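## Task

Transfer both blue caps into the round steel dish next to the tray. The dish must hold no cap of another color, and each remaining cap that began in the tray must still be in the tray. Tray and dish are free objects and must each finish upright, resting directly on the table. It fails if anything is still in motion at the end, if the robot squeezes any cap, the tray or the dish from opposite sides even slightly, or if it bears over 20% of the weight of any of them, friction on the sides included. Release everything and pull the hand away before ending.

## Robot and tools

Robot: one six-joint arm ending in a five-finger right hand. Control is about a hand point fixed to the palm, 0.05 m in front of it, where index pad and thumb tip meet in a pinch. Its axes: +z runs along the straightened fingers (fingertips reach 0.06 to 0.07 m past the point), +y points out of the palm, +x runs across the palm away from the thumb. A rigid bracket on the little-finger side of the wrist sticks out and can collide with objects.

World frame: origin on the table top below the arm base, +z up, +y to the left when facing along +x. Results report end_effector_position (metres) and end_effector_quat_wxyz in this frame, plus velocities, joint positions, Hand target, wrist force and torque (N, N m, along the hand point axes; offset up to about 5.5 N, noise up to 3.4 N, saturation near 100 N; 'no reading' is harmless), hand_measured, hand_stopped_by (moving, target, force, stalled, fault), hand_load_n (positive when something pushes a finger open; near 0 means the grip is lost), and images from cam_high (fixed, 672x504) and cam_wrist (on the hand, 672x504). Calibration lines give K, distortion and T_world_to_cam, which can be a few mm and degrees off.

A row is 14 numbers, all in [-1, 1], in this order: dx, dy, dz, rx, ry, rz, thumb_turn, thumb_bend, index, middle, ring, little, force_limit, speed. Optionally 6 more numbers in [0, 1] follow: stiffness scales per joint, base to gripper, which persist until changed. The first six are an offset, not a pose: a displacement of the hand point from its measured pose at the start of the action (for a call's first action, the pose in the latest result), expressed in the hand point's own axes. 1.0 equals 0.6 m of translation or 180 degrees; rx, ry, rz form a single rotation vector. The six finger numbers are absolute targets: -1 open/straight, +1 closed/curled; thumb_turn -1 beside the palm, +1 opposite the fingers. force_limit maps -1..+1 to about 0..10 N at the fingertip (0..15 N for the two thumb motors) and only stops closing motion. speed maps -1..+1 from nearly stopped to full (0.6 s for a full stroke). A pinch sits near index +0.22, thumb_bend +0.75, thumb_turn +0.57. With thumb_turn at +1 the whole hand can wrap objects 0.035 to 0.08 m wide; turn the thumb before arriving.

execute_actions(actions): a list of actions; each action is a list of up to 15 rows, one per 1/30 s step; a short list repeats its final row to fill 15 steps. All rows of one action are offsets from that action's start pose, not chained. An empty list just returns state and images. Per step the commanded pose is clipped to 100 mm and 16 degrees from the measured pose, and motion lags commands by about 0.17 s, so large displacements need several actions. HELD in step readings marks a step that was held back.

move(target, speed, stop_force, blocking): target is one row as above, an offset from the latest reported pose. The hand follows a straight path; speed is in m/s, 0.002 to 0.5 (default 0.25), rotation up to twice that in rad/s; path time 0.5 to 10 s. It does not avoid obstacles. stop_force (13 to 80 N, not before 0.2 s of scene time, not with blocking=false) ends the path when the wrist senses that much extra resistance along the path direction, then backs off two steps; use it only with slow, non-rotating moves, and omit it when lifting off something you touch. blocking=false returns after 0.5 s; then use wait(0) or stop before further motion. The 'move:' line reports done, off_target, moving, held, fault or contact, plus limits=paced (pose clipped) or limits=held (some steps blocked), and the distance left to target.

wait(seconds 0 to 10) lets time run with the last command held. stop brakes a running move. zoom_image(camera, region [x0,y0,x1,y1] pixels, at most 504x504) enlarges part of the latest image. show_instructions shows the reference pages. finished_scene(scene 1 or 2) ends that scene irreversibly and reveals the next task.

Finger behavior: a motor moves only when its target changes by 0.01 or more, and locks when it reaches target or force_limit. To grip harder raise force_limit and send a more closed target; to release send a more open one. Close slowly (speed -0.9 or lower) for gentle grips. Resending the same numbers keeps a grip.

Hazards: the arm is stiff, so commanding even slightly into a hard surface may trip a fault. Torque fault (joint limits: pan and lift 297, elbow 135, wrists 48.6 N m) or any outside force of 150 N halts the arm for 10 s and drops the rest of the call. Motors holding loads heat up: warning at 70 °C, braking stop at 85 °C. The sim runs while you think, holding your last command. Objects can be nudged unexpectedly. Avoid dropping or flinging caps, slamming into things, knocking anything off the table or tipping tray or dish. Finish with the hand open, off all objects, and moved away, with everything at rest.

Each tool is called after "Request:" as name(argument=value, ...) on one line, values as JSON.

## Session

Request:
execute_actions(actions=[])

Scene clock: 0.00 s.
end_effector_position=(+0.5730, -0.3176, +0.3969) hand_measured=(-1.000, -1.000, -1.000, -1.000, -1.000, -1.000) hand_load_n=(+0.0, +0.0, +0.0, +0.0, +0.0, +0.0) hand_stopped_by=(target, target, target, target, target, target) hand_force_limit=0.00 hand_speed=-0.80 end_effector_quat_wxyz=(-0.301, -0.124, +0.926, +0.192) end_effector_velocity=(-0.000, -0.000, -0.000) end_effector_angular_velocity=(-0.001, +0.001, -0.001)
Joint positions: [-0.757 -0.9    1.216  1.957  1.793 -2.534]
Joint velocities: [-0.     0.     0.     0.     0.001  0.002]
Wrist force (N, on the end effector, along its own x y z axes, offset not removed): no reading
Wrist torque (N m, same axes, about the end effector's origin, offset not removed): no reading
Hand target: +0.573, -0.318, +0.397; -0.301, -0.124, +0.926, +0.192
Joint stiffness scale: [1. 1. 1. 1. 1. 1.]
camera_calibration (this result's frames):
cam_wrist: T_world_to_cam=[[-0.0315724, 0.927413, 0.372704, 0.163275], [0.993245, 0.0707696, -0.0919592, -0.506312], [-0.11166, 0.367283, -0.923383, 0.679355], [0, 0, 0, 1]] pos_world=[0.583904, -0.365107, 0.519891]

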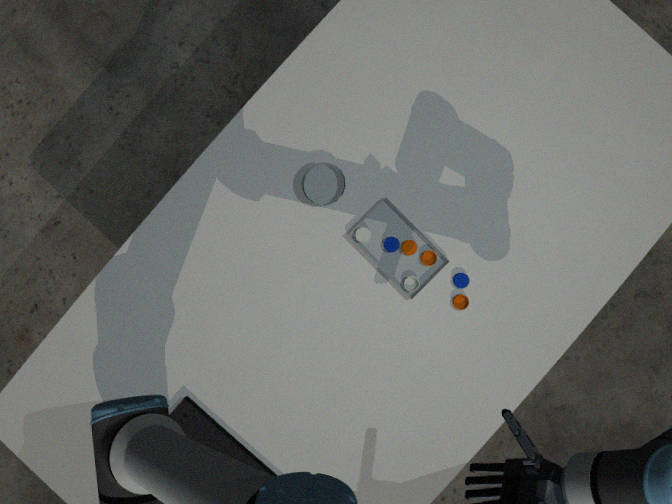

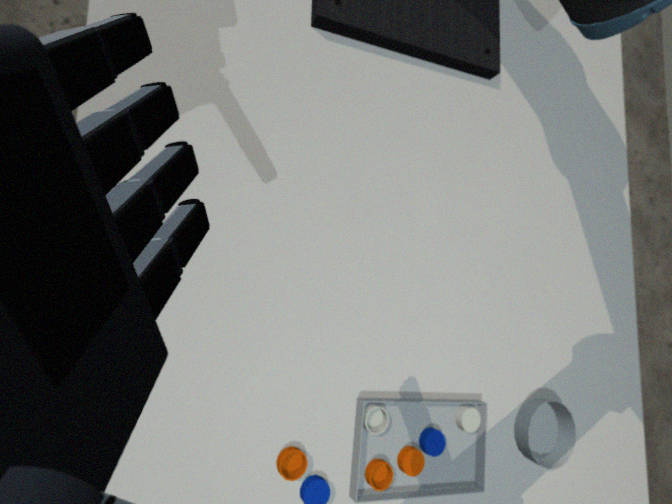

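Request:
zoom_image(camera="cam_high", region=[290, 150, 490, 330])

Region (290, 150, 490, 330) of cam_high's 672x504 image, scaled by 2.520, with more detail than that image has; it fills the top 454 rows of this view, and the rest is white.

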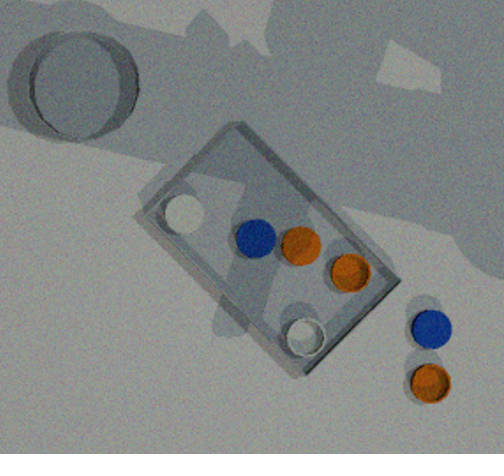

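Request:
move(target=[-0.6535, -0.0263, 0.2473, 0.5242, -0.2122, -0.045, 0.57, 0.55, -0.6, 1, 1, 1, 0.3, 0.3], speed=0.3)

Scene clock: 43.57 s.
end_effector_position=(+0.7944, -0.1562, +0.0801) hand_measured=(+0.570, +0.550, -0.600, +1.000, +1.000, +1.000) hand_load_n=(+0.0, +0.0, +0.0, +0.0, +0.0, +0.0) hand_stopped_by=(target, target, target, target, target, target) hand_force_limit=0.30 hand_speed=0.30 end_effector_quat_wxyz=(+0.180, -0.296, +0.800, -0.490) end_effector_velocity=(+0.001, -0.000, -0.001) end_effector_angular_velocity=(-0.007, -0.008, +0.006)
Joint positions: [-0.285 -1.127  1.902 -0.233  2.06  -2.862]
Joint velocities: [ 0.     0.     0.006 -0.02  -0.002 -0.008]
Wrist force (N, on the end effector, along its own x y z axes, offset not removed): [-1.2 0.6 -2.8]
Wrist torque (N m, same axes, about the end effector's origin, offset not removed): [0.58 0.58 -0.08]
Hand target: +0.793, -0.155, +0.079; +0.180, -0.297, +0.799, -0.490
Off the commanded pose: 0.002 m, 0 deg.
Joint stiffness scale: [1. 1. 1. 1. 1. 1.]
move: done
camera_calibration (this result's frames):
cam_wrist: T_world_to_cam=[[-0.213348, 0.409623, -0.886957, 0.302985], [0.378004, 0.871762, 0.31168, -0.185329], [0.900886, -0.268777, -0.340828, -0.598167], [0, 0, 0, 1]] pos_world=[0.673577, -0.123321, 0.122626]

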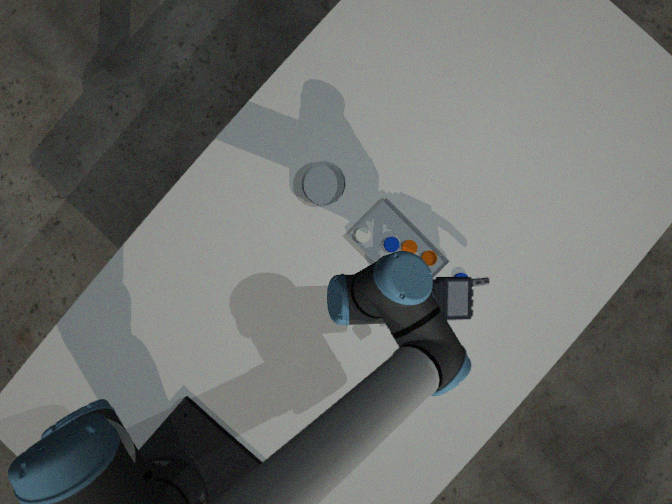

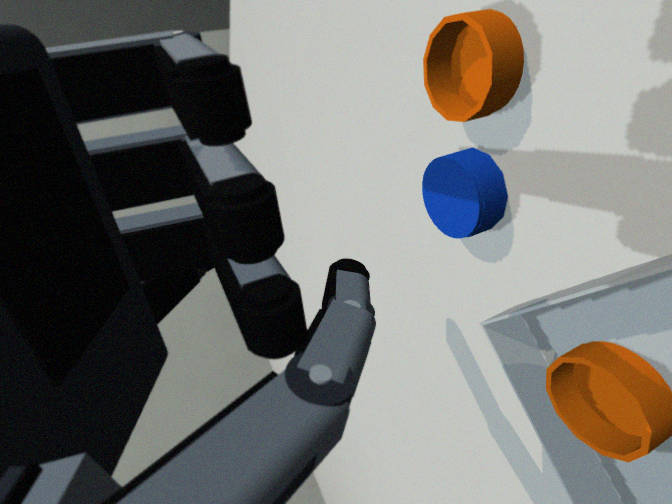

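Request:
move(target=[-0.0059, 0.0684, 0.0309, 0, 0, 0, 0.57, 0.55, -0.6, 1, 1, 1, 0.3, 0.3], speed=0.08)

Scene clock: 52.77 s.
end_effector_position=(+0.7965, -0.1540, +0.0362) hand_measured=(+0.570, +0.550, -0.600, +1.000, +1.000, +1.000) hand_load_n=(+0.0, +0.0, +0.0, +0.0, +0.0, +0.0) hand_stopped_by=(target, target, target, target, target, target) hand_force_limit=0.30 hand_speed=0.30 end_effector_quat_wxyz=(+0.180, -0.296, +0.800, -0.490) end_effector_velocity=(+0.002, -0.000, +0.001) end_effector_angular_velocity=(-0.003, -0.008, +0.001)
Joint positions: [-0.28  -1.069  1.915 -0.302  2.065 -2.86 ]
Joint velocities: [ 0.001  0.     0.    -0.009 -0.    -0.   ]
Wrist force (N, on the end effector, along its own x y z axes, offset not removed): [-1.5 2.2 -3.0]
Wrist torque (N m, same axes, about the end effector's origin, offset not removed): [0.86 0.51 0.23]
Hand target: +0.796, -0.152, +0.035; +0.180, -0.296, +0.800, -0.490
Off the commanded pose: 0.002 m, 0 deg.
Joint stiffness scale: [1. 1. 1. 1. 1. 1.]
move: done
camera_calibration (this result's frames):
cam_wrist: T_world_to_cam=[[-0.213408, 0.409369, -0.887059, 0.263632], [0.378467, 0.871719, 0.311238, -0.174651], [0.900677, -0.269302, -0.340964, -0.61429], [0, 0, 0, 1]] pos_world=[0.675638, -0.121106, 0.0787645]

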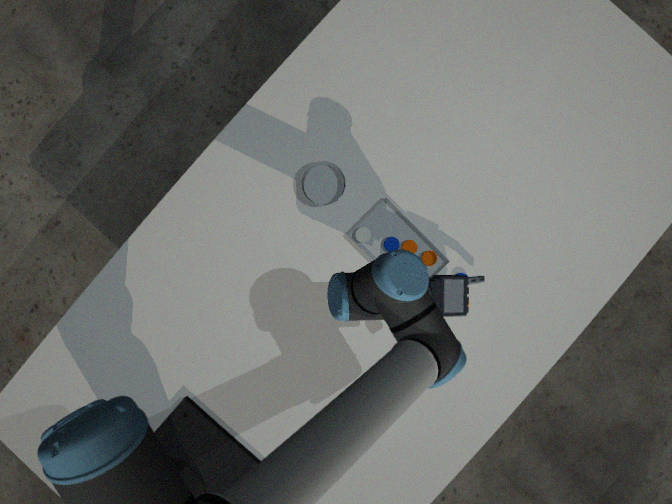

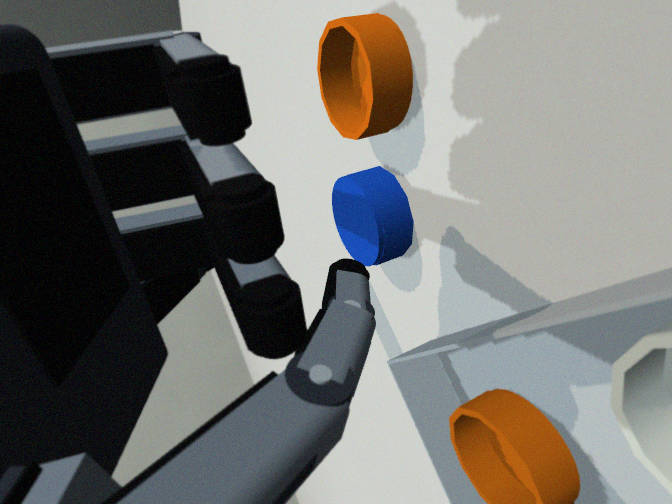

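Request:
move(target=[0.0023, 0.03, 0.0153, 0, 0, 0, 0.57, 0.55, -0.6, 1, 1, 1, 0.3, 0.3], speed=0.025, stop_force=14)

Request:
execute_actions(actions=[[[0,0,0,0,0,0,0.57,0.55,0.1,1,1,1,0.3,-0.4]],[[0,0,0,0,0,0,0.57,0.55,0.1,1,1,1,0.3,-0.4]],[[0,0,0,0,0,0,0.57,0.55,0.1,1,1,1,0.3,-0.4]]])

Scene clock: 59.37 s.
end_effector_position=(+0.7974, -0.1541, +0.0181) hand_measured=(+0.570, +0.550, -0.600, +1.000, +1.000, +1.000) hand_load_n=(+0.0, +0.0, +0.0, +0.0, +0.0, +0.0) hand_stopped_by=(target, target, target, target, target, target) hand_force_limit=0.30 hand_speed=0.30 end_effector_quat_wxyz=(+0.181, -0.295, +0.799, -0.491) end_effector_velocity=(+0.001, -0.001, +0.000) end_effector_angular_velocity=(-0.001, -0.005, +0.001)
Joint positions: [-0.28  -1.045  1.92  -0.335  2.065 -2.859]
Joint velocities: [-0.002  0.     0.    -0.006 -0.002 -0.002]
Wrist force (N, on the end effector, along its own x y z axes, offset not removed): [0.1 -4.7 0.3]
Wrist torque (N m, same axes, about the end effector's origin, offset not removed): [-0.43 0.23 0.12]
Hand target: +0.795, -0.155, +0.016; +0.180, -0.296, +0.800, -0.490
Off the commanded pose: 0.003 m, 0 deg.
Joint stiffness scale: [1. 1. 1. 1. 1. 1.]
move: done
camera_calibration (this result's frames):
cam_wrist: T_world_to_cam=[[-0.211028, 0.408727, -0.887924, 0.245895], [0.37711, 0.8721, 0.311817, -0.168137], [0.901807, -0.269043, -0.338173, -0.622201], [0, 0, 0, 1]] pos_world=[0.676402, -0.121271, 0.0603531]

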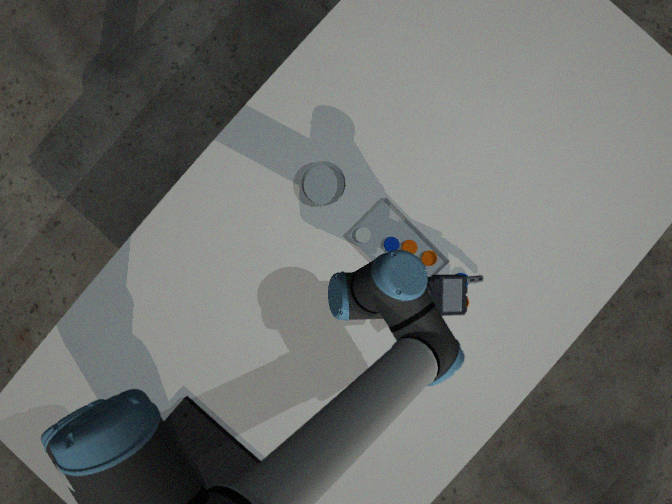

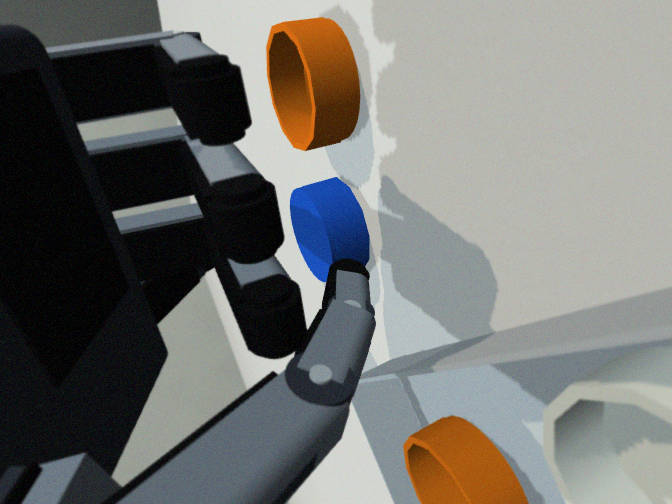

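Scene clock: 60.87 s.
end_effector_position=(+0.7976, -0.1542, +0.0184) hand_measured=(+0.570, +0.548, -0.206, +1.000, +1.000, +1.000) hand_load_n=(-0.5, +4.5, +7.5, +0.0, +0.0, +0.0) hand_stopped_by=(target, target, force, target, target, target) hand_force_limit=0.30 hand_speed=-0.40 end_effector_quat_wxyz=(+0.182, -0.295, +0.799, -0.491) end_effector_velocity=(+0.000, +0.001, -0.000) end_effector_angular_velocity=(+0.000, -0.000, +0.002)
Joint positions: [-0.28  -1.045  1.92  -0.335  2.065 -2.859]
Joint velocities: [ 0.001  0.    -0.    -0.    -0.001 -0.   ]
Wrist force (N, on the end effector, along its own x y z axes, offset not removed): [2.2 -3.4 -0.3]
Wrist torque (N m, same axes, about the end effector's origin, offset not removed): [0.08 -0.08 0.13]
Hand target: +0.798, -0.154, +0.018; +0.182, -0.295, +0.799, -0.491
Off the commanded pose: 0.000 m, 0 deg.
Joint stiffness scale: [1. 1. 1. 1. 1. 1.]
Step readings (end_effector_position; steps 1 to 15: 1st action; 16 to 30: 2nd action; 31 to 45: 3rd action):
0: (+0.7974, -0.1541, +0.0181)
1: (+0.7974, -0.1542, +0.0182)
2: (+0.7974, -0.1542, +0.0182)
4: (+0.7974, -0.1542, +0.0182)
8: (+0.7974, -0.1542, +0.0182)
15: (+0.7976, -0.1542, +0.0184)
16: (+0.7976, -0.1542, +0.0184)
17: (+0.7976, -0.1542, +0.0184)
19: (+0.7976, -0.1542, +0.0184)
23: (+0.7976, -0.1542, +0.0184)
30: (+0.7976, -0.1542, +0.0184)
31: (+0.7976, -0.1542, +0.0184)
32: (+0.7976, -0.1542, +0.0184)
34: (+0.7976, -0.1542, +0.0184)
38: (+0.7976, -0.1542, +0.0184)
45: end_effector_position above
camera_calibration (this result's frames):
cam_wrist: T_world_to_cam=[[-0.210387, 0.408529, -0.888167, 0.245695], [0.376875, 0.872172, 0.311899, -0.16806], [0.902055, -0.269109, -0.337458, -0.622514], [0, 0, 0, 1]] pos_world=[0.67657, -0.121321, 0.0605642]

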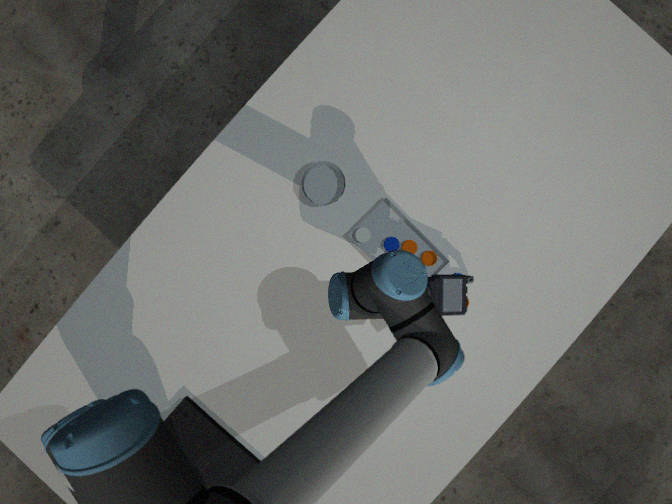

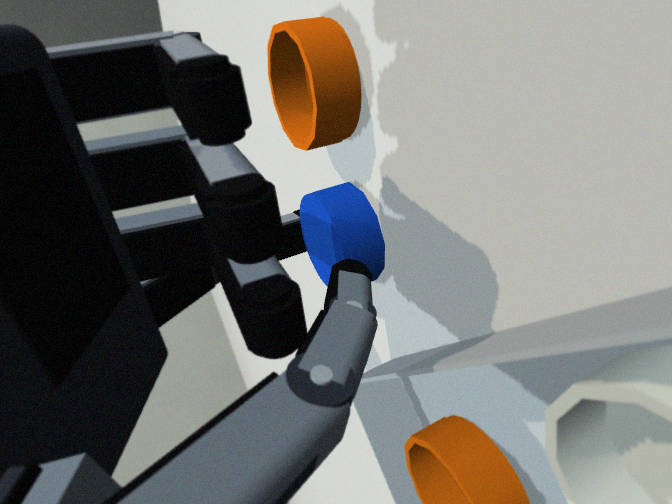

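Request:
move(target=[0.0, -0.1114, -0.0568, 0, 0, 0, 0.57, 0.55, 0.1, 1, 1, 1, 0.3, -0.4], speed=0.08)

Scene clock: 70.17 s.
end_effector_position=(+0.7963, -0.1535, +0.0925) hand_measured=(+0.570, +0.548, -0.206, +1.000, +1.000, +1.000) hand_load_n=(-0.5, +5.0, +7.5, +0.0, +0.0, +0.0) hand_stopped_by=(target, target, force, target, target, target) hand_force_limit=0.30 hand_speed=-0.40 end_effector_quat_wxyz=(+0.182, -0.295, +0.799, -0.491) end_effector_velocity=(-0.003, +0.001, -0.002) end_effector_angular_velocity=(+0.003, +0.012, +0.000)
Joint positions: [-0.28  -1.14   1.894 -0.214  2.065 -2.859]
Joint velocities: [-0.001  0.     0.     0.011 -0.    -0.001]
Wrist force (N, on the end effector, along its own x y z axes, offset not removed): [-2.2 -0.9 -5.1]
Wrist torque (N m, same axes, about the end effector's origin, offset not removed): [0.50 0.73 0.00]
Hand target: +0.797, -0.154, +0.093; +0.182, -0.295, +0.799, -0.491
Off the commanded pose: 0.002 m, 0 deg.
Joint stiffness scale: [1. 1. 1. 1. 1. 1.]
move: done
camera_calibration (this result's frames):
cam_wrist: T_world_to_cam=[[-0.210474, 0.408557, -0.888134, 0.310939], [0.376906, 0.872162, 0.311888, -0.191323], [0.902021, -0.269099, -0.337555, -0.596157], [0, 0, 0, 1]] pos_world=[0.675301, -0.120597, 0.134592]

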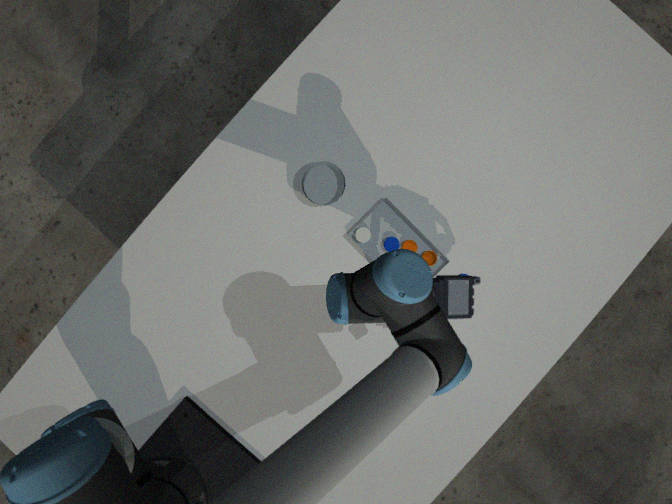

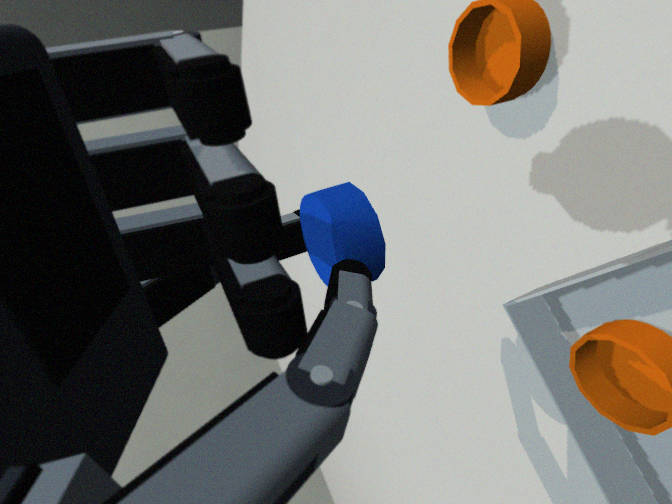

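Request:
move(target=[-0.3274, 0.2181, -0.4372, 0, -0.401, -0.2043, 0.57, 0.55, 0.1, 1, 1, 1, 0.3, -0.4], speed=0.25)

Scene clock: 77.87 s.
end_effector_position=(+0.7543, +0.1951, +0.0940) hand_measured=(+0.570, +0.548, -0.206, +1.000, +1.000, +1.000) hand_load_n=(-0.5, +5.0, +7.5, +0.0, +0.0, +0.0) hand_stopped_by=(target, target, force, target, target, target) hand_force_limit=0.30 hand_speed=-0.40 end_effector_quat_wxyz=(-0.455, +0.743, -0.418, +0.258) end_effector_velocity=(+0.001, +0.003, +0.004) end_effector_angular_velocity=(-0.004, -0.002, +0.020)
Joint positions: [-0.179 -1.187  1.973 -0.188  0.921 -3.533]
Joint velocities: [ 0.002  0.    -0.009  0.017 -0.013 -0.016]
Wrist force (N, on the end effector, along its own x y z axes, offset not removed): [2.1 0.6 -1.1]
Wrist torque (N m, same axes, about the end effector's origin, offset not removed): [0.53 -0.07 0.30]
Hand target: +0.755, +0.197, +0.094; -0.456, +0.744, -0.415, +0.257
Off the commanded pose: 0.002 m, 0 deg.
Joint stiffness scale: [1. 1. 1. 1. 1. 1.]
move: done
camera_calibration (this result's frames):
cam_wrist: T_world_to_cam=[[-0.436907, -0.143334, -0.888014, 0.439558], [-0.799416, 0.514452, 0.310279, 0.477285], [0.412367, 0.845455, -0.339351, -0.311839], [0, 0, 0, 1]] pos_world=[0.702188, 0.0811095, 0.136419]

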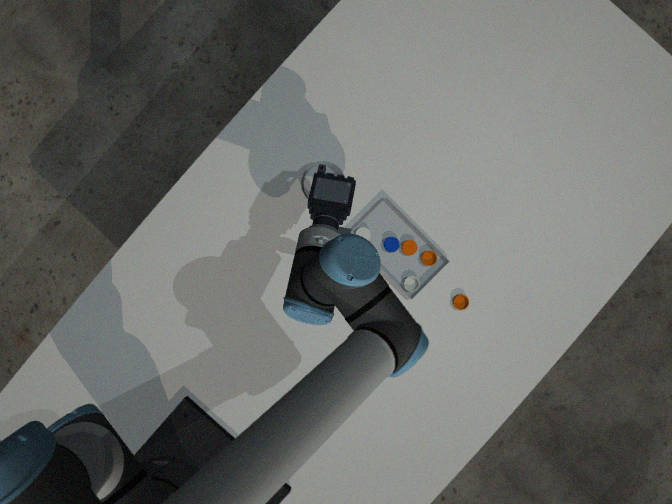

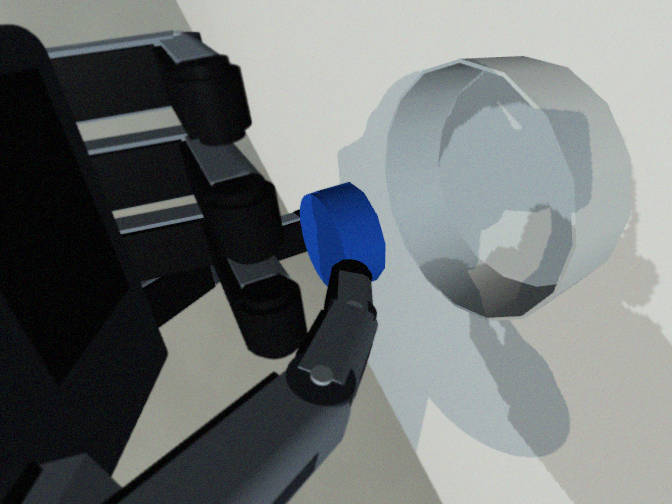

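Request:
move(target=[0.035, 0.0908, 0.0347, 0, 0, 0, 0.57, 0.55, 0.1, 1, 1, 1, 0.3, -0.4], speed=0.05, stop_force=15)

Request:
execute_actions(actions=[[[0,0,0,0,0,0,0.57,0.55,-0.45,1,1,1,0.3,0.0]]])

Request:
move(target=[0.0, -0.089, -0.0454, 0, 0, 0, 0.57, 0.55, -0.6, 1, 1, 1, 0.3, 0.0], speed=0.08)

Scene clock: 94.50 s.
end_effector_position=(+0.7613, +0.1746, +0.0375) hand_measured=(+0.570, +0.548, -0.206, +1.000, +1.000, +1.000) hand_load_n=(-0.5, +5.0, +7.5, +0.0, +0.0, +0.0) hand_stopped_by=(target, target, force, target, target, target) hand_force_limit=0.30 hand_speed=-0.40 end_effector_quat_wxyz=(-0.456, +0.743, -0.418, +0.258) end_effector_velocity=(+0.002, -0.000, +0.001) end_effector_angular_velocity=(-0.001, -0.009, +0.002)
Joint positions: [-0.211 -1.103  1.984 -0.269  0.895 -3.556]
Joint velocities: [-0.001  0.     0.    -0.008 -0.003 -0.002]
Wrist force (N, on the end effector, along its own x y z axes, offset not removed): [-2.2 2.6 0.4]
Wrist torque (N m, same axes, about the end effector's origin, offset not removed): [0.86 0.29 0.05]
Hand target: +0.760, +0.174, +0.036; -0.455, +0.743, -0.418, +0.258
Off the commanded pose: 0.002 m, 0 deg.
Joint stiffness scale: [1. 1. 1. 1. 1. 1.]
move: done
camera_calibration (this result's frames):
cam_wrist: T_world_to_cam=[[-0.436314, -0.143229, -0.888322, 0.388992], [-0.799591, 0.514482, 0.309779, 0.51104], [0.412656, 0.845455, -0.338999, -0.31685], [0, 0, 0, 1]] pos_world=[0.709095, 0.0606769, 0.0798285]

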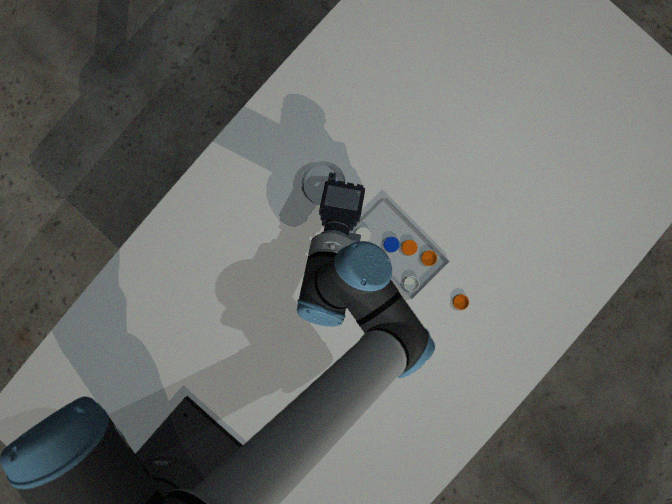

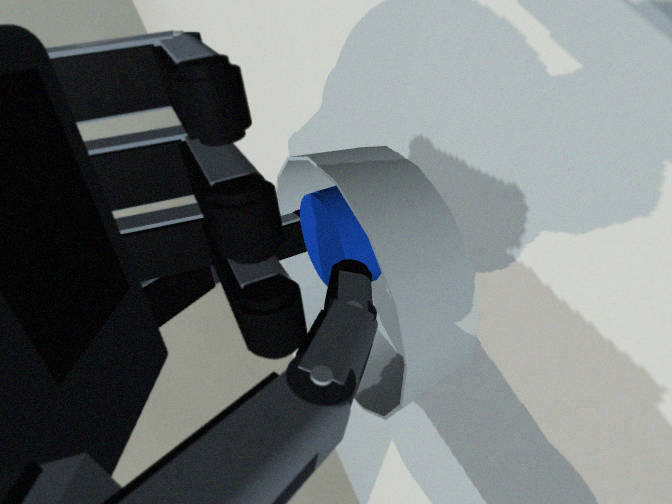

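Scene clock: 95.00 s.
end_effector_position=(+0.7613, +0.1746, +0.0375) hand_measured=(+0.570, +0.550, -0.450, +1.000, +1.000, +1.000) hand_load_n=(+0.0, +0.0, +0.0, +0.0, +0.0, +0.0) hand_stopped_by=(target, target, target, target, target, target) hand_force_limit=0.30 hand_speed=0.00 end_effector_quat_wxyz=(-0.456, +0.743, -0.418, +0.258) end_effector_velocity=(-0.001, +0.001, -0.000) end_effector_angular_velocity=(+0.002, +0.002, +0.000)
Joint positions: [-0.211 -1.103  1.984 -0.269  0.894 -3.556]
Joint velocities: [ 0.001  0.     0.     0.001 -0.     0.002]
Wrist force (N, on the end effector, along its own x y z axes, offset not removed): [-0.6 0.7 2.3]
Wrist torque (N m, same axes, about the end effector's origin, offset not removed): [0.30 0.20 -0.05]
Hand target: +0.761, +0.175, +0.037; -0.456, +0.743, -0.418, +0.258
Off the commanded pose: 0.000 m, 0 deg.
Joint stiffness scale: [1. 1. 1. 1. 1. 1.]
Step readings (end_effector_position):
0: (+0.7613, +0.1746, +0.0375)
1: (+0.7613, +0.1746, +0.0375)
2: (+0.7613, +0.1746, +0.0375)
4: (+0.7613, +0.1746, +0.0375)
8: (+0.7613, +0.1746, +0.0375)
15: end_effector_position above
camera_calibration (this result's frames):
cam_wrist: T_world_to_cam=[[-0.435992, -0.143327, -0.888464, 0.388827], [-0.799749, 0.514422, 0.30947, 0.511237], [0.41269, 0.845475, -0.33891, -0.316904], [0, 0, 0, 1]] pos_world=[0.709169, 0.0606724, 0.0798442]

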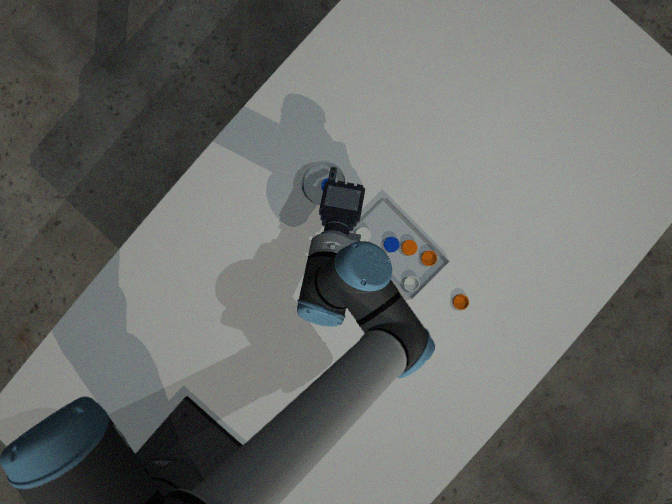

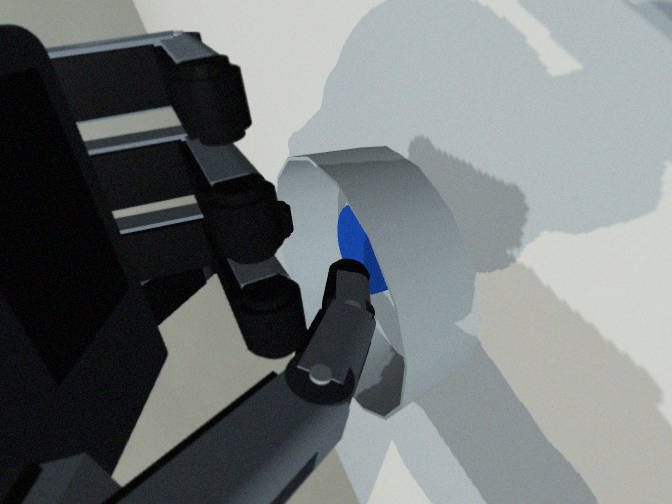

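Scene clock: 96.23 s.
end_effector_position=(+0.7599, +0.1752, +0.0962) hand_measured=(+0.570, +0.550, -0.600, +1.000, +1.000, +1.000) hand_load_n=(+0.0, +0.0, +0.0, +0.0, +0.0, +0.0) hand_stopped_by=(target, target, target, target, target, target) hand_force_limit=0.30 hand_speed=0.00 end_effector_quat_wxyz=(-0.456, +0.743, -0.418, +0.258) end_effector_velocity=(-0.003, +0.001, -0.000) end_effector_angular_velocity=(+0.004, +0.011, -0.000)
Joint positions: [-0.211 -1.181  1.962 -0.168  0.894 -3.556]
Joint velocities: [-0.    -0.    -0.     0.011 -0.001  0.001]
Wrist force (N, on the end effector, along its own x y z axes, offset not removed): [-1.3 -1.2 0.1]
Wrist torque (N m, same axes, about the end effector's origin, offset not removed): [0.08 0.55 0.04]
Hand target: +0.761, +0.175, +0.097; -0.456, +0.743, -0.418, +0.258
Off the commanded pose: 0.002 m, 0 deg.
Joint stiffness scale: [1. 1. 1. 1. 1. 1.]
move: done
camera_calibration (this result's frames):
cam_wrist: T_world_to_cam=[[-0.436585, -0.143186, -0.888196, 0.440826], [-0.799541, 0.514376, 0.310085, 0.491409], [0.412466, 0.845527, -0.339052, -0.296744], [0, 0, 0, 1]] pos_world=[0.707756, 0.0612568, 0.138549]

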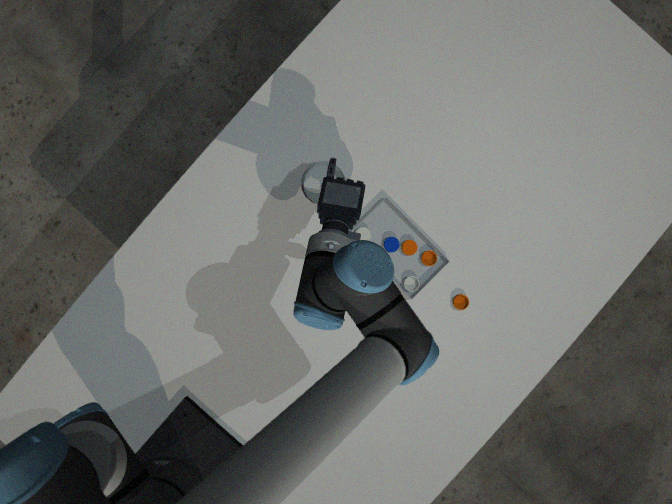

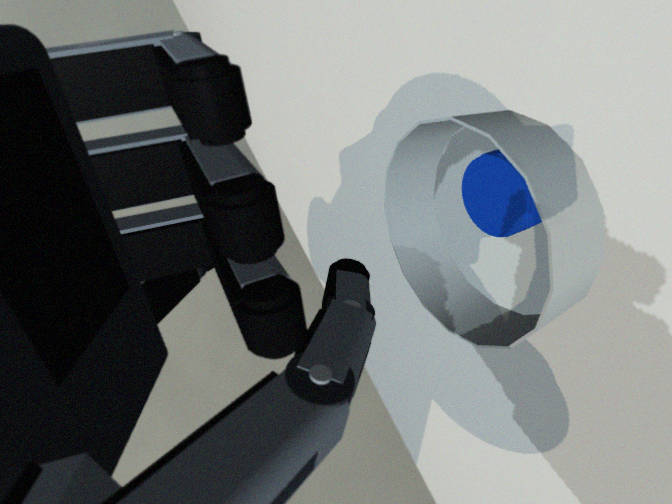

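Request:
move(target=[0.2583, 0.1222, -0.1437, 0, 0, 0, 0.57, 0.55, -0.6, 1, 1, 1, 0.3, 0.0], speed=0.2)

Scene clock: 102.30 s.
end_effector_position=(+0.7446, -0.0129, +0.0697) hand_measured=(+0.570, +0.550, -0.600, +1.000, +1.000, +1.000) hand_load_n=(+0.0, +0.0, +0.0, +0.0, +0.0, +0.0) hand_stopped_by=(target, target, target, target, target, target) hand_force_limit=0.30 hand_speed=0.00 end_effector_quat_wxyz=(-0.456, +0.742, -0.419, +0.258) end_effector_velocity=(-0.000, +0.001, +0.004) end_effector_angular_velocity=(-0.004, -0.001, +0.016)
Joint positions: [-0.527 -1.099  1.938 -0.013  0.656 -3.85 ]
Joint velocities: [ 0.    -0.    -0.007  0.022 -0.009 -0.022]
Wrist force (N, on the end effector, along its own x y z axes, offset not removed): [-0.5 -0.6 -2.1]
Wrist torque (N m, same axes, about the end effector's origin, offset not removed): [0.44 0.45 0.12]
Hand target: +0.746, -0.014, +0.070; -0.456, +0.742, -0.418, +0.258
Off the commanded pose: 0.002 m, 0 deg.
Joint stiffness scale: [1. 1. 1. 1. 1. 1.]
move: done
camera_calibration (this result's frames):
cam_wrist: T_world_to_cam=[[-0.437962, -0.140667, -0.88792, 0.384708], [-0.797809, 0.516049, 0.311761, 0.582765], [0.414356, 0.84493, -0.338235, -0.141856], [0, 0, 0, 1]] pos_world=[0.692201, -0.126761, 0.111926]

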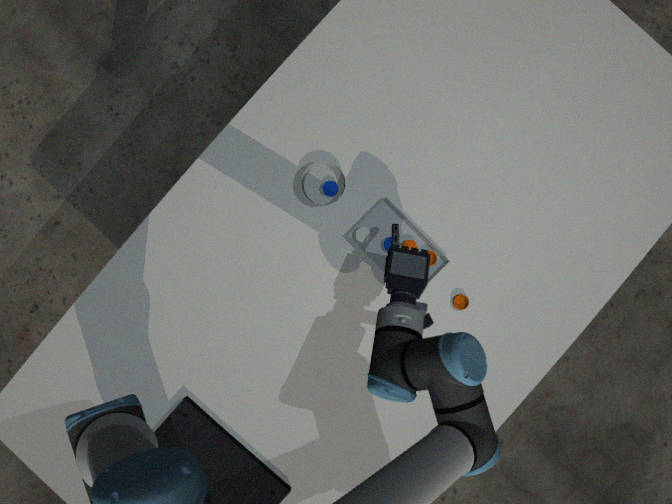

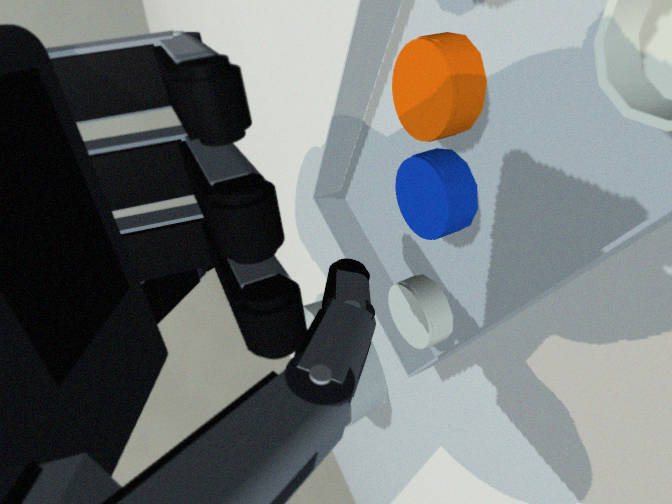

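Request:
move(target=[0.003, 0.0445, 0.0228, 0, 0, 0, 0.57, 0.55, -0.6, 1, 1, 1, 0.3, 0.0], speed=0.06)

Scene clock: 108.23 s.
end_effector_position=(+0.7467, -0.0142, +0.0409) hand_measured=(+0.570, +0.550, -0.600, +1.000, +1.000, +1.000) hand_load_n=(+0.0, +0.0, +0.0, +0.0, +0.0, +0.0) hand_stopped_by=(target, target, target, target, target, target) hand_force_limit=0.30 hand_speed=0.00 end_effector_quat_wxyz=(-0.456, +0.742, -0.418, +0.258) end_effector_velocity=(+0.002, -0.000, -0.000) end_effector_angular_velocity=(-0.002, -0.006, -0.000)
Joint positions: [-0.527 -1.058  1.943 -0.059  0.655 -3.853]
Joint velocities: [ 0.    -0.     0.001 -0.009 -0.001  0.003]
Wrist force (N, on the end effector, along its own x y z axes, offset not removed): [-0.7 -1.7 0.0]
Wrist torque (N m, same axes, about the end effector's origin, offset not removed): [0.06 0.30 0.03]
Hand target: +0.746, -0.014, +0.040; -0.456, +0.742, -0.419, +0.258
Off the commanded pose: 0.002 m, 0 deg.
Joint stiffness scale: [1. 1. 1. 1. 1. 1.]
move: done
camera_calibration (this result's frames):
cam_wrist: T_world_to_cam=[[-0.436132, -0.142864, -0.88847, 0.358523], [-0.799387, 0.514902, 0.309608, 0.595387], [0.413243, 0.845261, -0.338769, -0.150468], [0, 0, 0, 1]] pos_world=[0.694488, -0.128161, 0.0832259]

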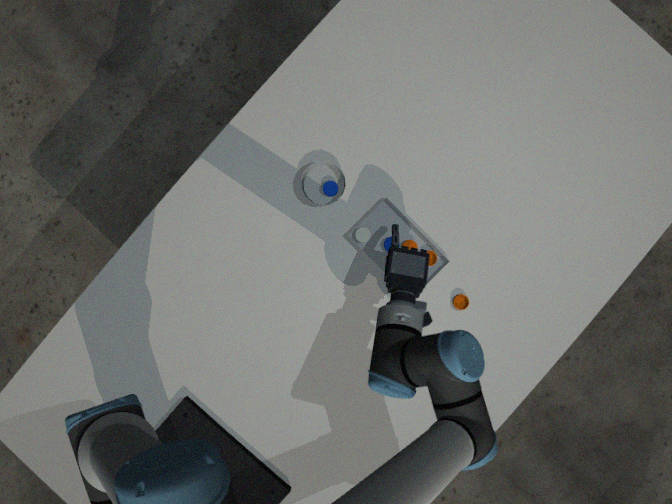

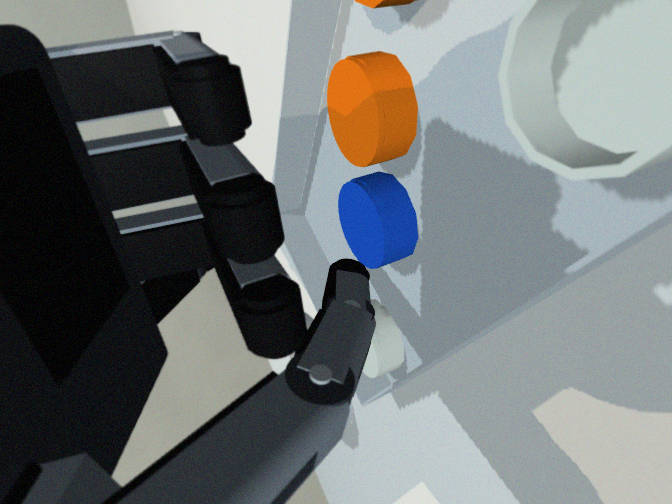

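Request:
move(target=[0.0, 0.0325, 0.0166, 0, 0, 0, 0.57, 0.55, -0.6, 1, 1, 1, 0.3, 0.0], speed=0.025, stop_force=14)

Request:
execute_actions(actions=[[[0,0,0,0,0,0,0.57,0.55,0.1,1,1,1,0.3,-0.4]],[[0,0,0,0,0,0,0.57,0.55,0.1,1,1,1,0.3,-0.4]]])

Scene clock: 113.80 s.
end_effector_position=(+0.7484, -0.0153, +0.0207) hand_measured=(+0.570, +0.550, -0.600, +1.000, +1.000, +1.000) hand_load_n=(+0.0, +0.0, +0.0, +0.0, +0.0, +0.0) hand_stopped_by=(target, target, target, target, target, target) hand_force_limit=0.30 hand_speed=0.00 end_effector_quat_wxyz=(-0.456, +0.742, -0.417, +0.259) end_effector_velocity=(+0.001, -0.000, -0.000) end_effector_angular_velocity=(-0.000, -0.003, +0.000)
Joint positions: [-0.527 -1.029  1.945 -0.093  0.655 -3.853]
Joint velocities: [ 0.     0.     0.    -0.005 -0.001  0.002]
Wrist force (N, on the end effector, along its own x y z axes, offset not removed): [-3.6 3.2 0.8]
Wrist torque (N m, same axes, about the end effector's origin, offset not removed): [0.72 0.67 -0.14]
Hand target: +0.747, -0.014, +0.019; -0.456, +0.742, -0.418, +0.258
Off the commanded pose: 0.002 m, 0 deg.
Joint stiffness scale: [1. 1. 1. 1. 1. 1.]
move: done
camera_calibration (this result's frames):
cam_wrist: T_world_to_cam=[[-0.434231, -0.143936, -0.889228, 0.339663], [-0.800019, 0.515329, 0.307254, 0.604049], [0.41402, 0.844819, -0.338923, -0.157664], [0, 0, 0, 1]] pos_world=[0.696019, -0.129197, 0.0630053]

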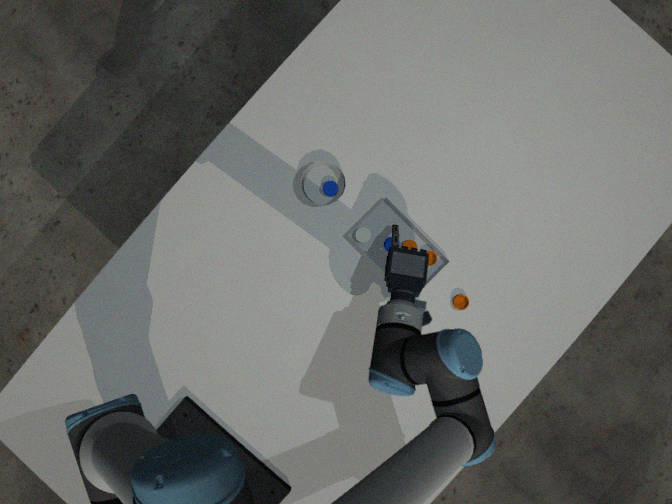

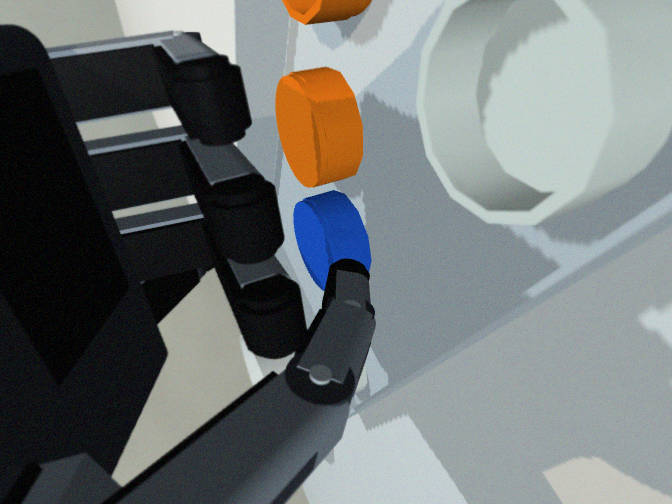

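Scene clock: 114.80 s.
end_effector_position=(+0.7484, -0.0154, +0.0207) hand_measured=(+0.570, +0.548, -0.206, +1.000, +1.000, +1.000) hand_load_n=(-0.5, +4.0, +6.0, +0.0, +0.0, +0.0) hand_stopped_by=(target, target, force, target, target, target) hand_force_limit=0.30 hand_speed=-0.40 end_effector_quat_wxyz=(-0.456, +0.742, -0.417, +0.259) end_effector_velocity=(-0.000, +0.001, +0.000) end_effector_angular_velocity=(+0.002, +0.000, +0.001)
Joint positions: [-0.527 -1.029  1.945 -0.093  0.655 -3.853]
Joint velocities: [ 0.    -0.     0.     0.    -0.002  0.001]
Wrist force (N, on the end effector, along its own x y z axes, offset not removed): [-0.7 -1.6 -4.1]
Wrist torque (N m, same axes, about the end effector's origin, offset not removed): [0.65 0.27 0.17]
Hand target: +0.748, -0.015, +0.021; -0.456, +0.742, -0.417, +0.259
Off the commanded pose: 0.000 m, 0 deg.
Joint stiffness scale: [1. 1. 1. 1. 1. 1.]
Step readings (end_effector_position; steps 1 to 15: 1st action; 16 to 30: 2nd action):
0: (+0.7484, -0.0153, +0.0207)
1: (+0.7484, -0.0154, +0.0207)
2: (+0.7484, -0.0154, +0.0207)
4: (+0.7484, -0.0154, +0.0207)
8: (+0.7484, -0.0154, +0.0207)
15: (+0.7484, -0.0154, +0.0207)
16: (+0.7484, -0.0154, +0.0207)
17: (+0.7484, -0.0154, +0.0207)
19: (+0.7484, -0.0154, +0.0207)
23: (+0.7484, -0.0154, +0.0207)
30: end_effector_position above
camera_calibration (this result's frames):
cam_wrist: T_world_to_cam=[[-0.433981, -0.14408, -0.889326, 0.339546], [-0.800112, 0.515367, 0.30695, 0.604178], [0.414104, 0.844771, -0.338939, -0.157705], [0, 0, 0, 1]] pos_world=[0.696072, -0.129226, 0.063062]

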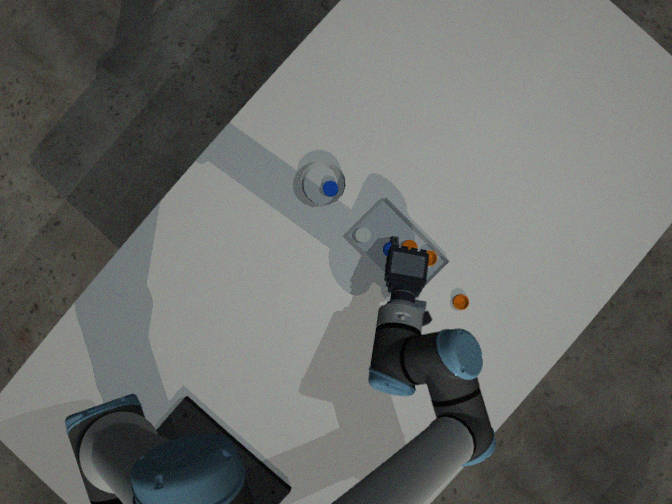

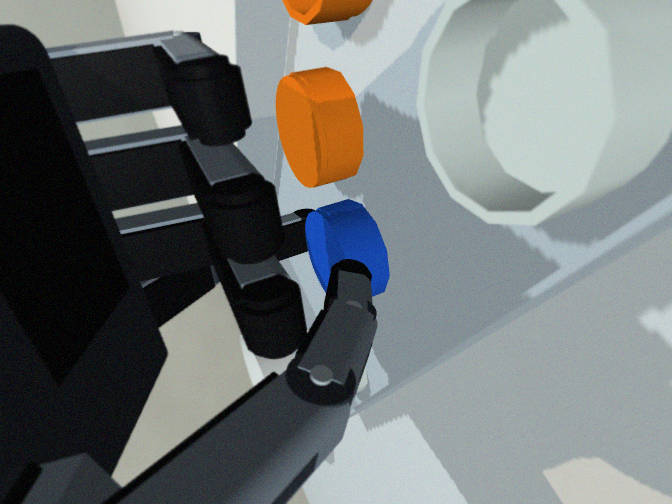

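Request:
move(target=[0.0, -0.104, -0.053, 0, 0, 0, 0.57, 0.55, 0.1, 1, 1, 1, 0.3, -0.4], speed=0.08)

Scene clock: 119.77 s.
end_effector_position=(+0.7471, -0.0142, +0.0897) hand_measured=(+0.570, +0.548, -0.206, +1.000, +1.000, +1.000) hand_load_n=(-0.5, +4.5, +6.0, +0.0, +0.0, +0.0) hand_stopped_by=(target, target, force, target, target, target) hand_force_limit=0.30 hand_speed=-0.40 end_effector_quat_wxyz=(-0.456, +0.742, -0.417, +0.259) end_effector_velocity=(-0.003, +0.001, -0.000) end_effector_angular_velocity=(+0.004, +0.011, -0.001)
Joint positions: [-0.527 -1.122  1.926  0.02   0.655 -3.853]
Joint velocities: [-0.001  0.    -0.     0.013  0.002 -0.001]
Wrist force (N, on the end effector, along its own x y z axes, offset not removed): [-1.5 -3.1 -7.2]
Wrist torque (N m, same axes, about the end effector's origin, offset not removed): [0.48 0.66 -0.14]
Hand target: +0.748, -0.015, +0.091; -0.456, +0.742, -0.417, +0.259
Off the commanded pose: 0.002 m, 0 deg.
Joint stiffness scale: [1. 1. 1. 1. 1. 1.]
move: done
camera_calibration (this result's frames):
cam_wrist: T_world_to_cam=[[-0.434623, -0.143687, -0.889076, 0.400907], [-0.799888, 0.515234, 0.307755, 0.58107], [0.413862, 0.844919, -0.338866, -0.134603], [0, 0, 0, 1]] pos_world=[0.694742, -0.128053, 0.131997]

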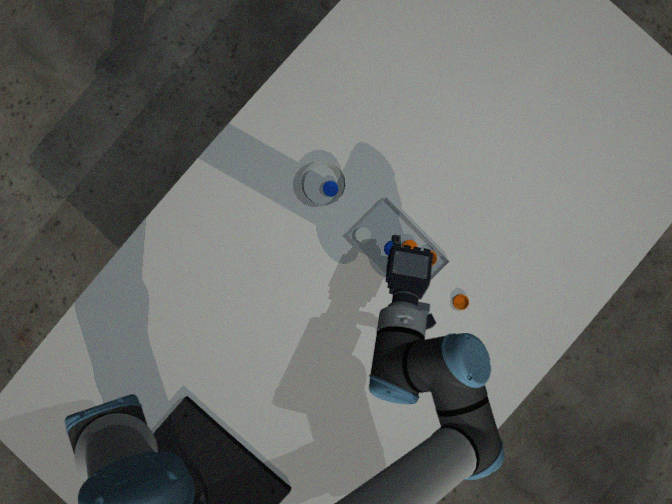

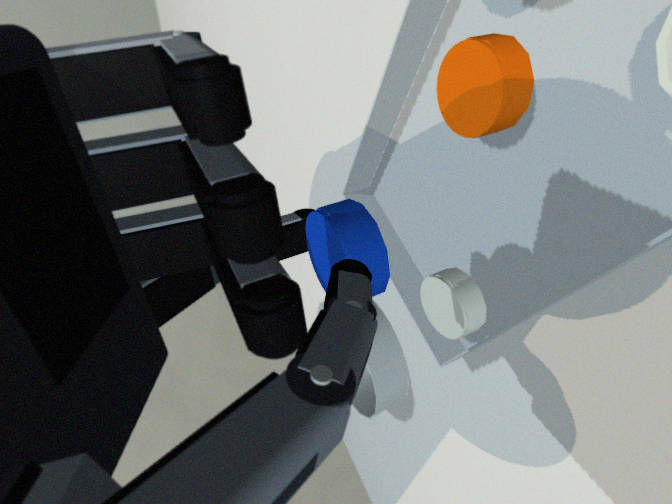

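Request:
move(target=[-0.3093, -0.0838, 0.1645, 0, 0, 0, 0.57, 0.55, 0.1, 1, 1, 1, 0.3, -0.4], speed=0.2)

Scene clock: 124.47 s.
end_effector_position=(+0.7462, +0.2002, +0.0901) hand_measured=(+0.570, +0.548, -0.206, +1.000, +1.000, +1.000) hand_load_n=(-0.5, +4.5, +6.0, +0.0, +0.0, +0.0) hand_stopped_by=(target, target, force, target, target, target) hand_force_limit=0.30 hand_speed=-0.40 end_effector_quat_wxyz=(-0.456, +0.743, -0.417, +0.259) end_effector_velocity=(+0.001, +0.000, -0.000) end_effector_angular_velocity=(-0.001, +0.001, -0.007)
Joint positions: [-0.173 -1.193  1.993 -0.207  0.927 -3.529]
Joint velocities: [ 0.003 -0.     0.    -0.003  0.009  0.005]
Wrist force (N, on the end effector, along its own x y z axes, offset not removed): [-1.3 -1.9 0.4]
Wrist torque (N m, same axes, about the end effector's origin, offset not removed): [-0.04 0.45 0.10]
Hand target: +0.746, +0.202, +0.089; -0.455, +0.743, -0.417, +0.259
Off the commanded pose: 0.002 m, 0 deg.
Joint stiffness scale: [1. 1. 1. 1. 1. 1.]
move: done
camera_calibration (this result's frames):
cam_wrist: T_world_to_cam=[[-0.433802, -0.14441, -0.88936, 0.431266], [-0.800326, 0.51517, 0.306723, 0.470241], [0.413878, 0.844835, -0.339056, -0.315183], [0, 0, 0, 1]] pos_world=[0.693877, 0.0863025, 0.132452]

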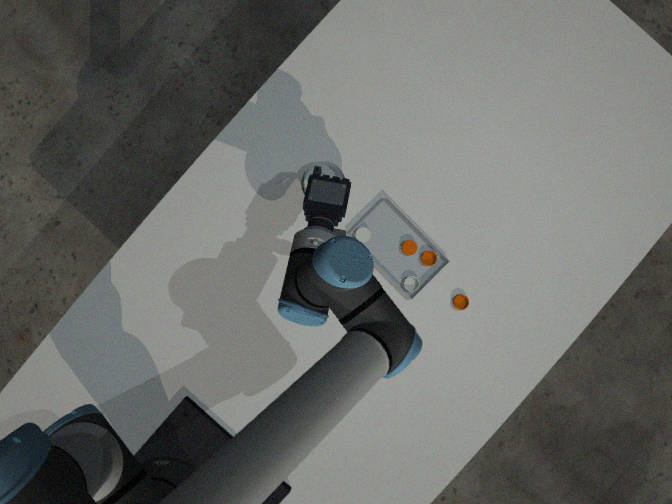

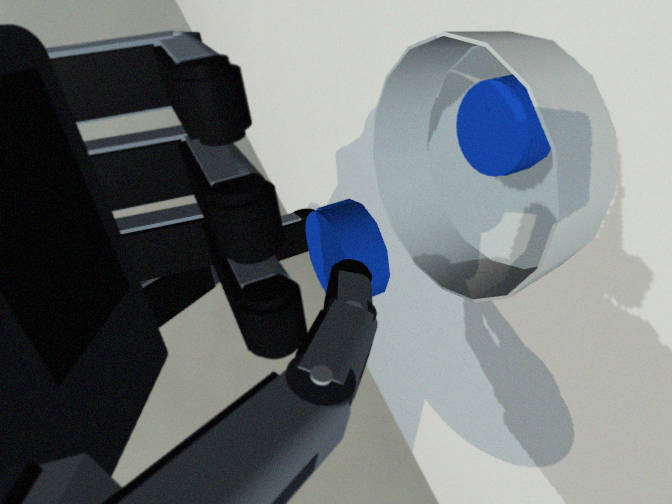

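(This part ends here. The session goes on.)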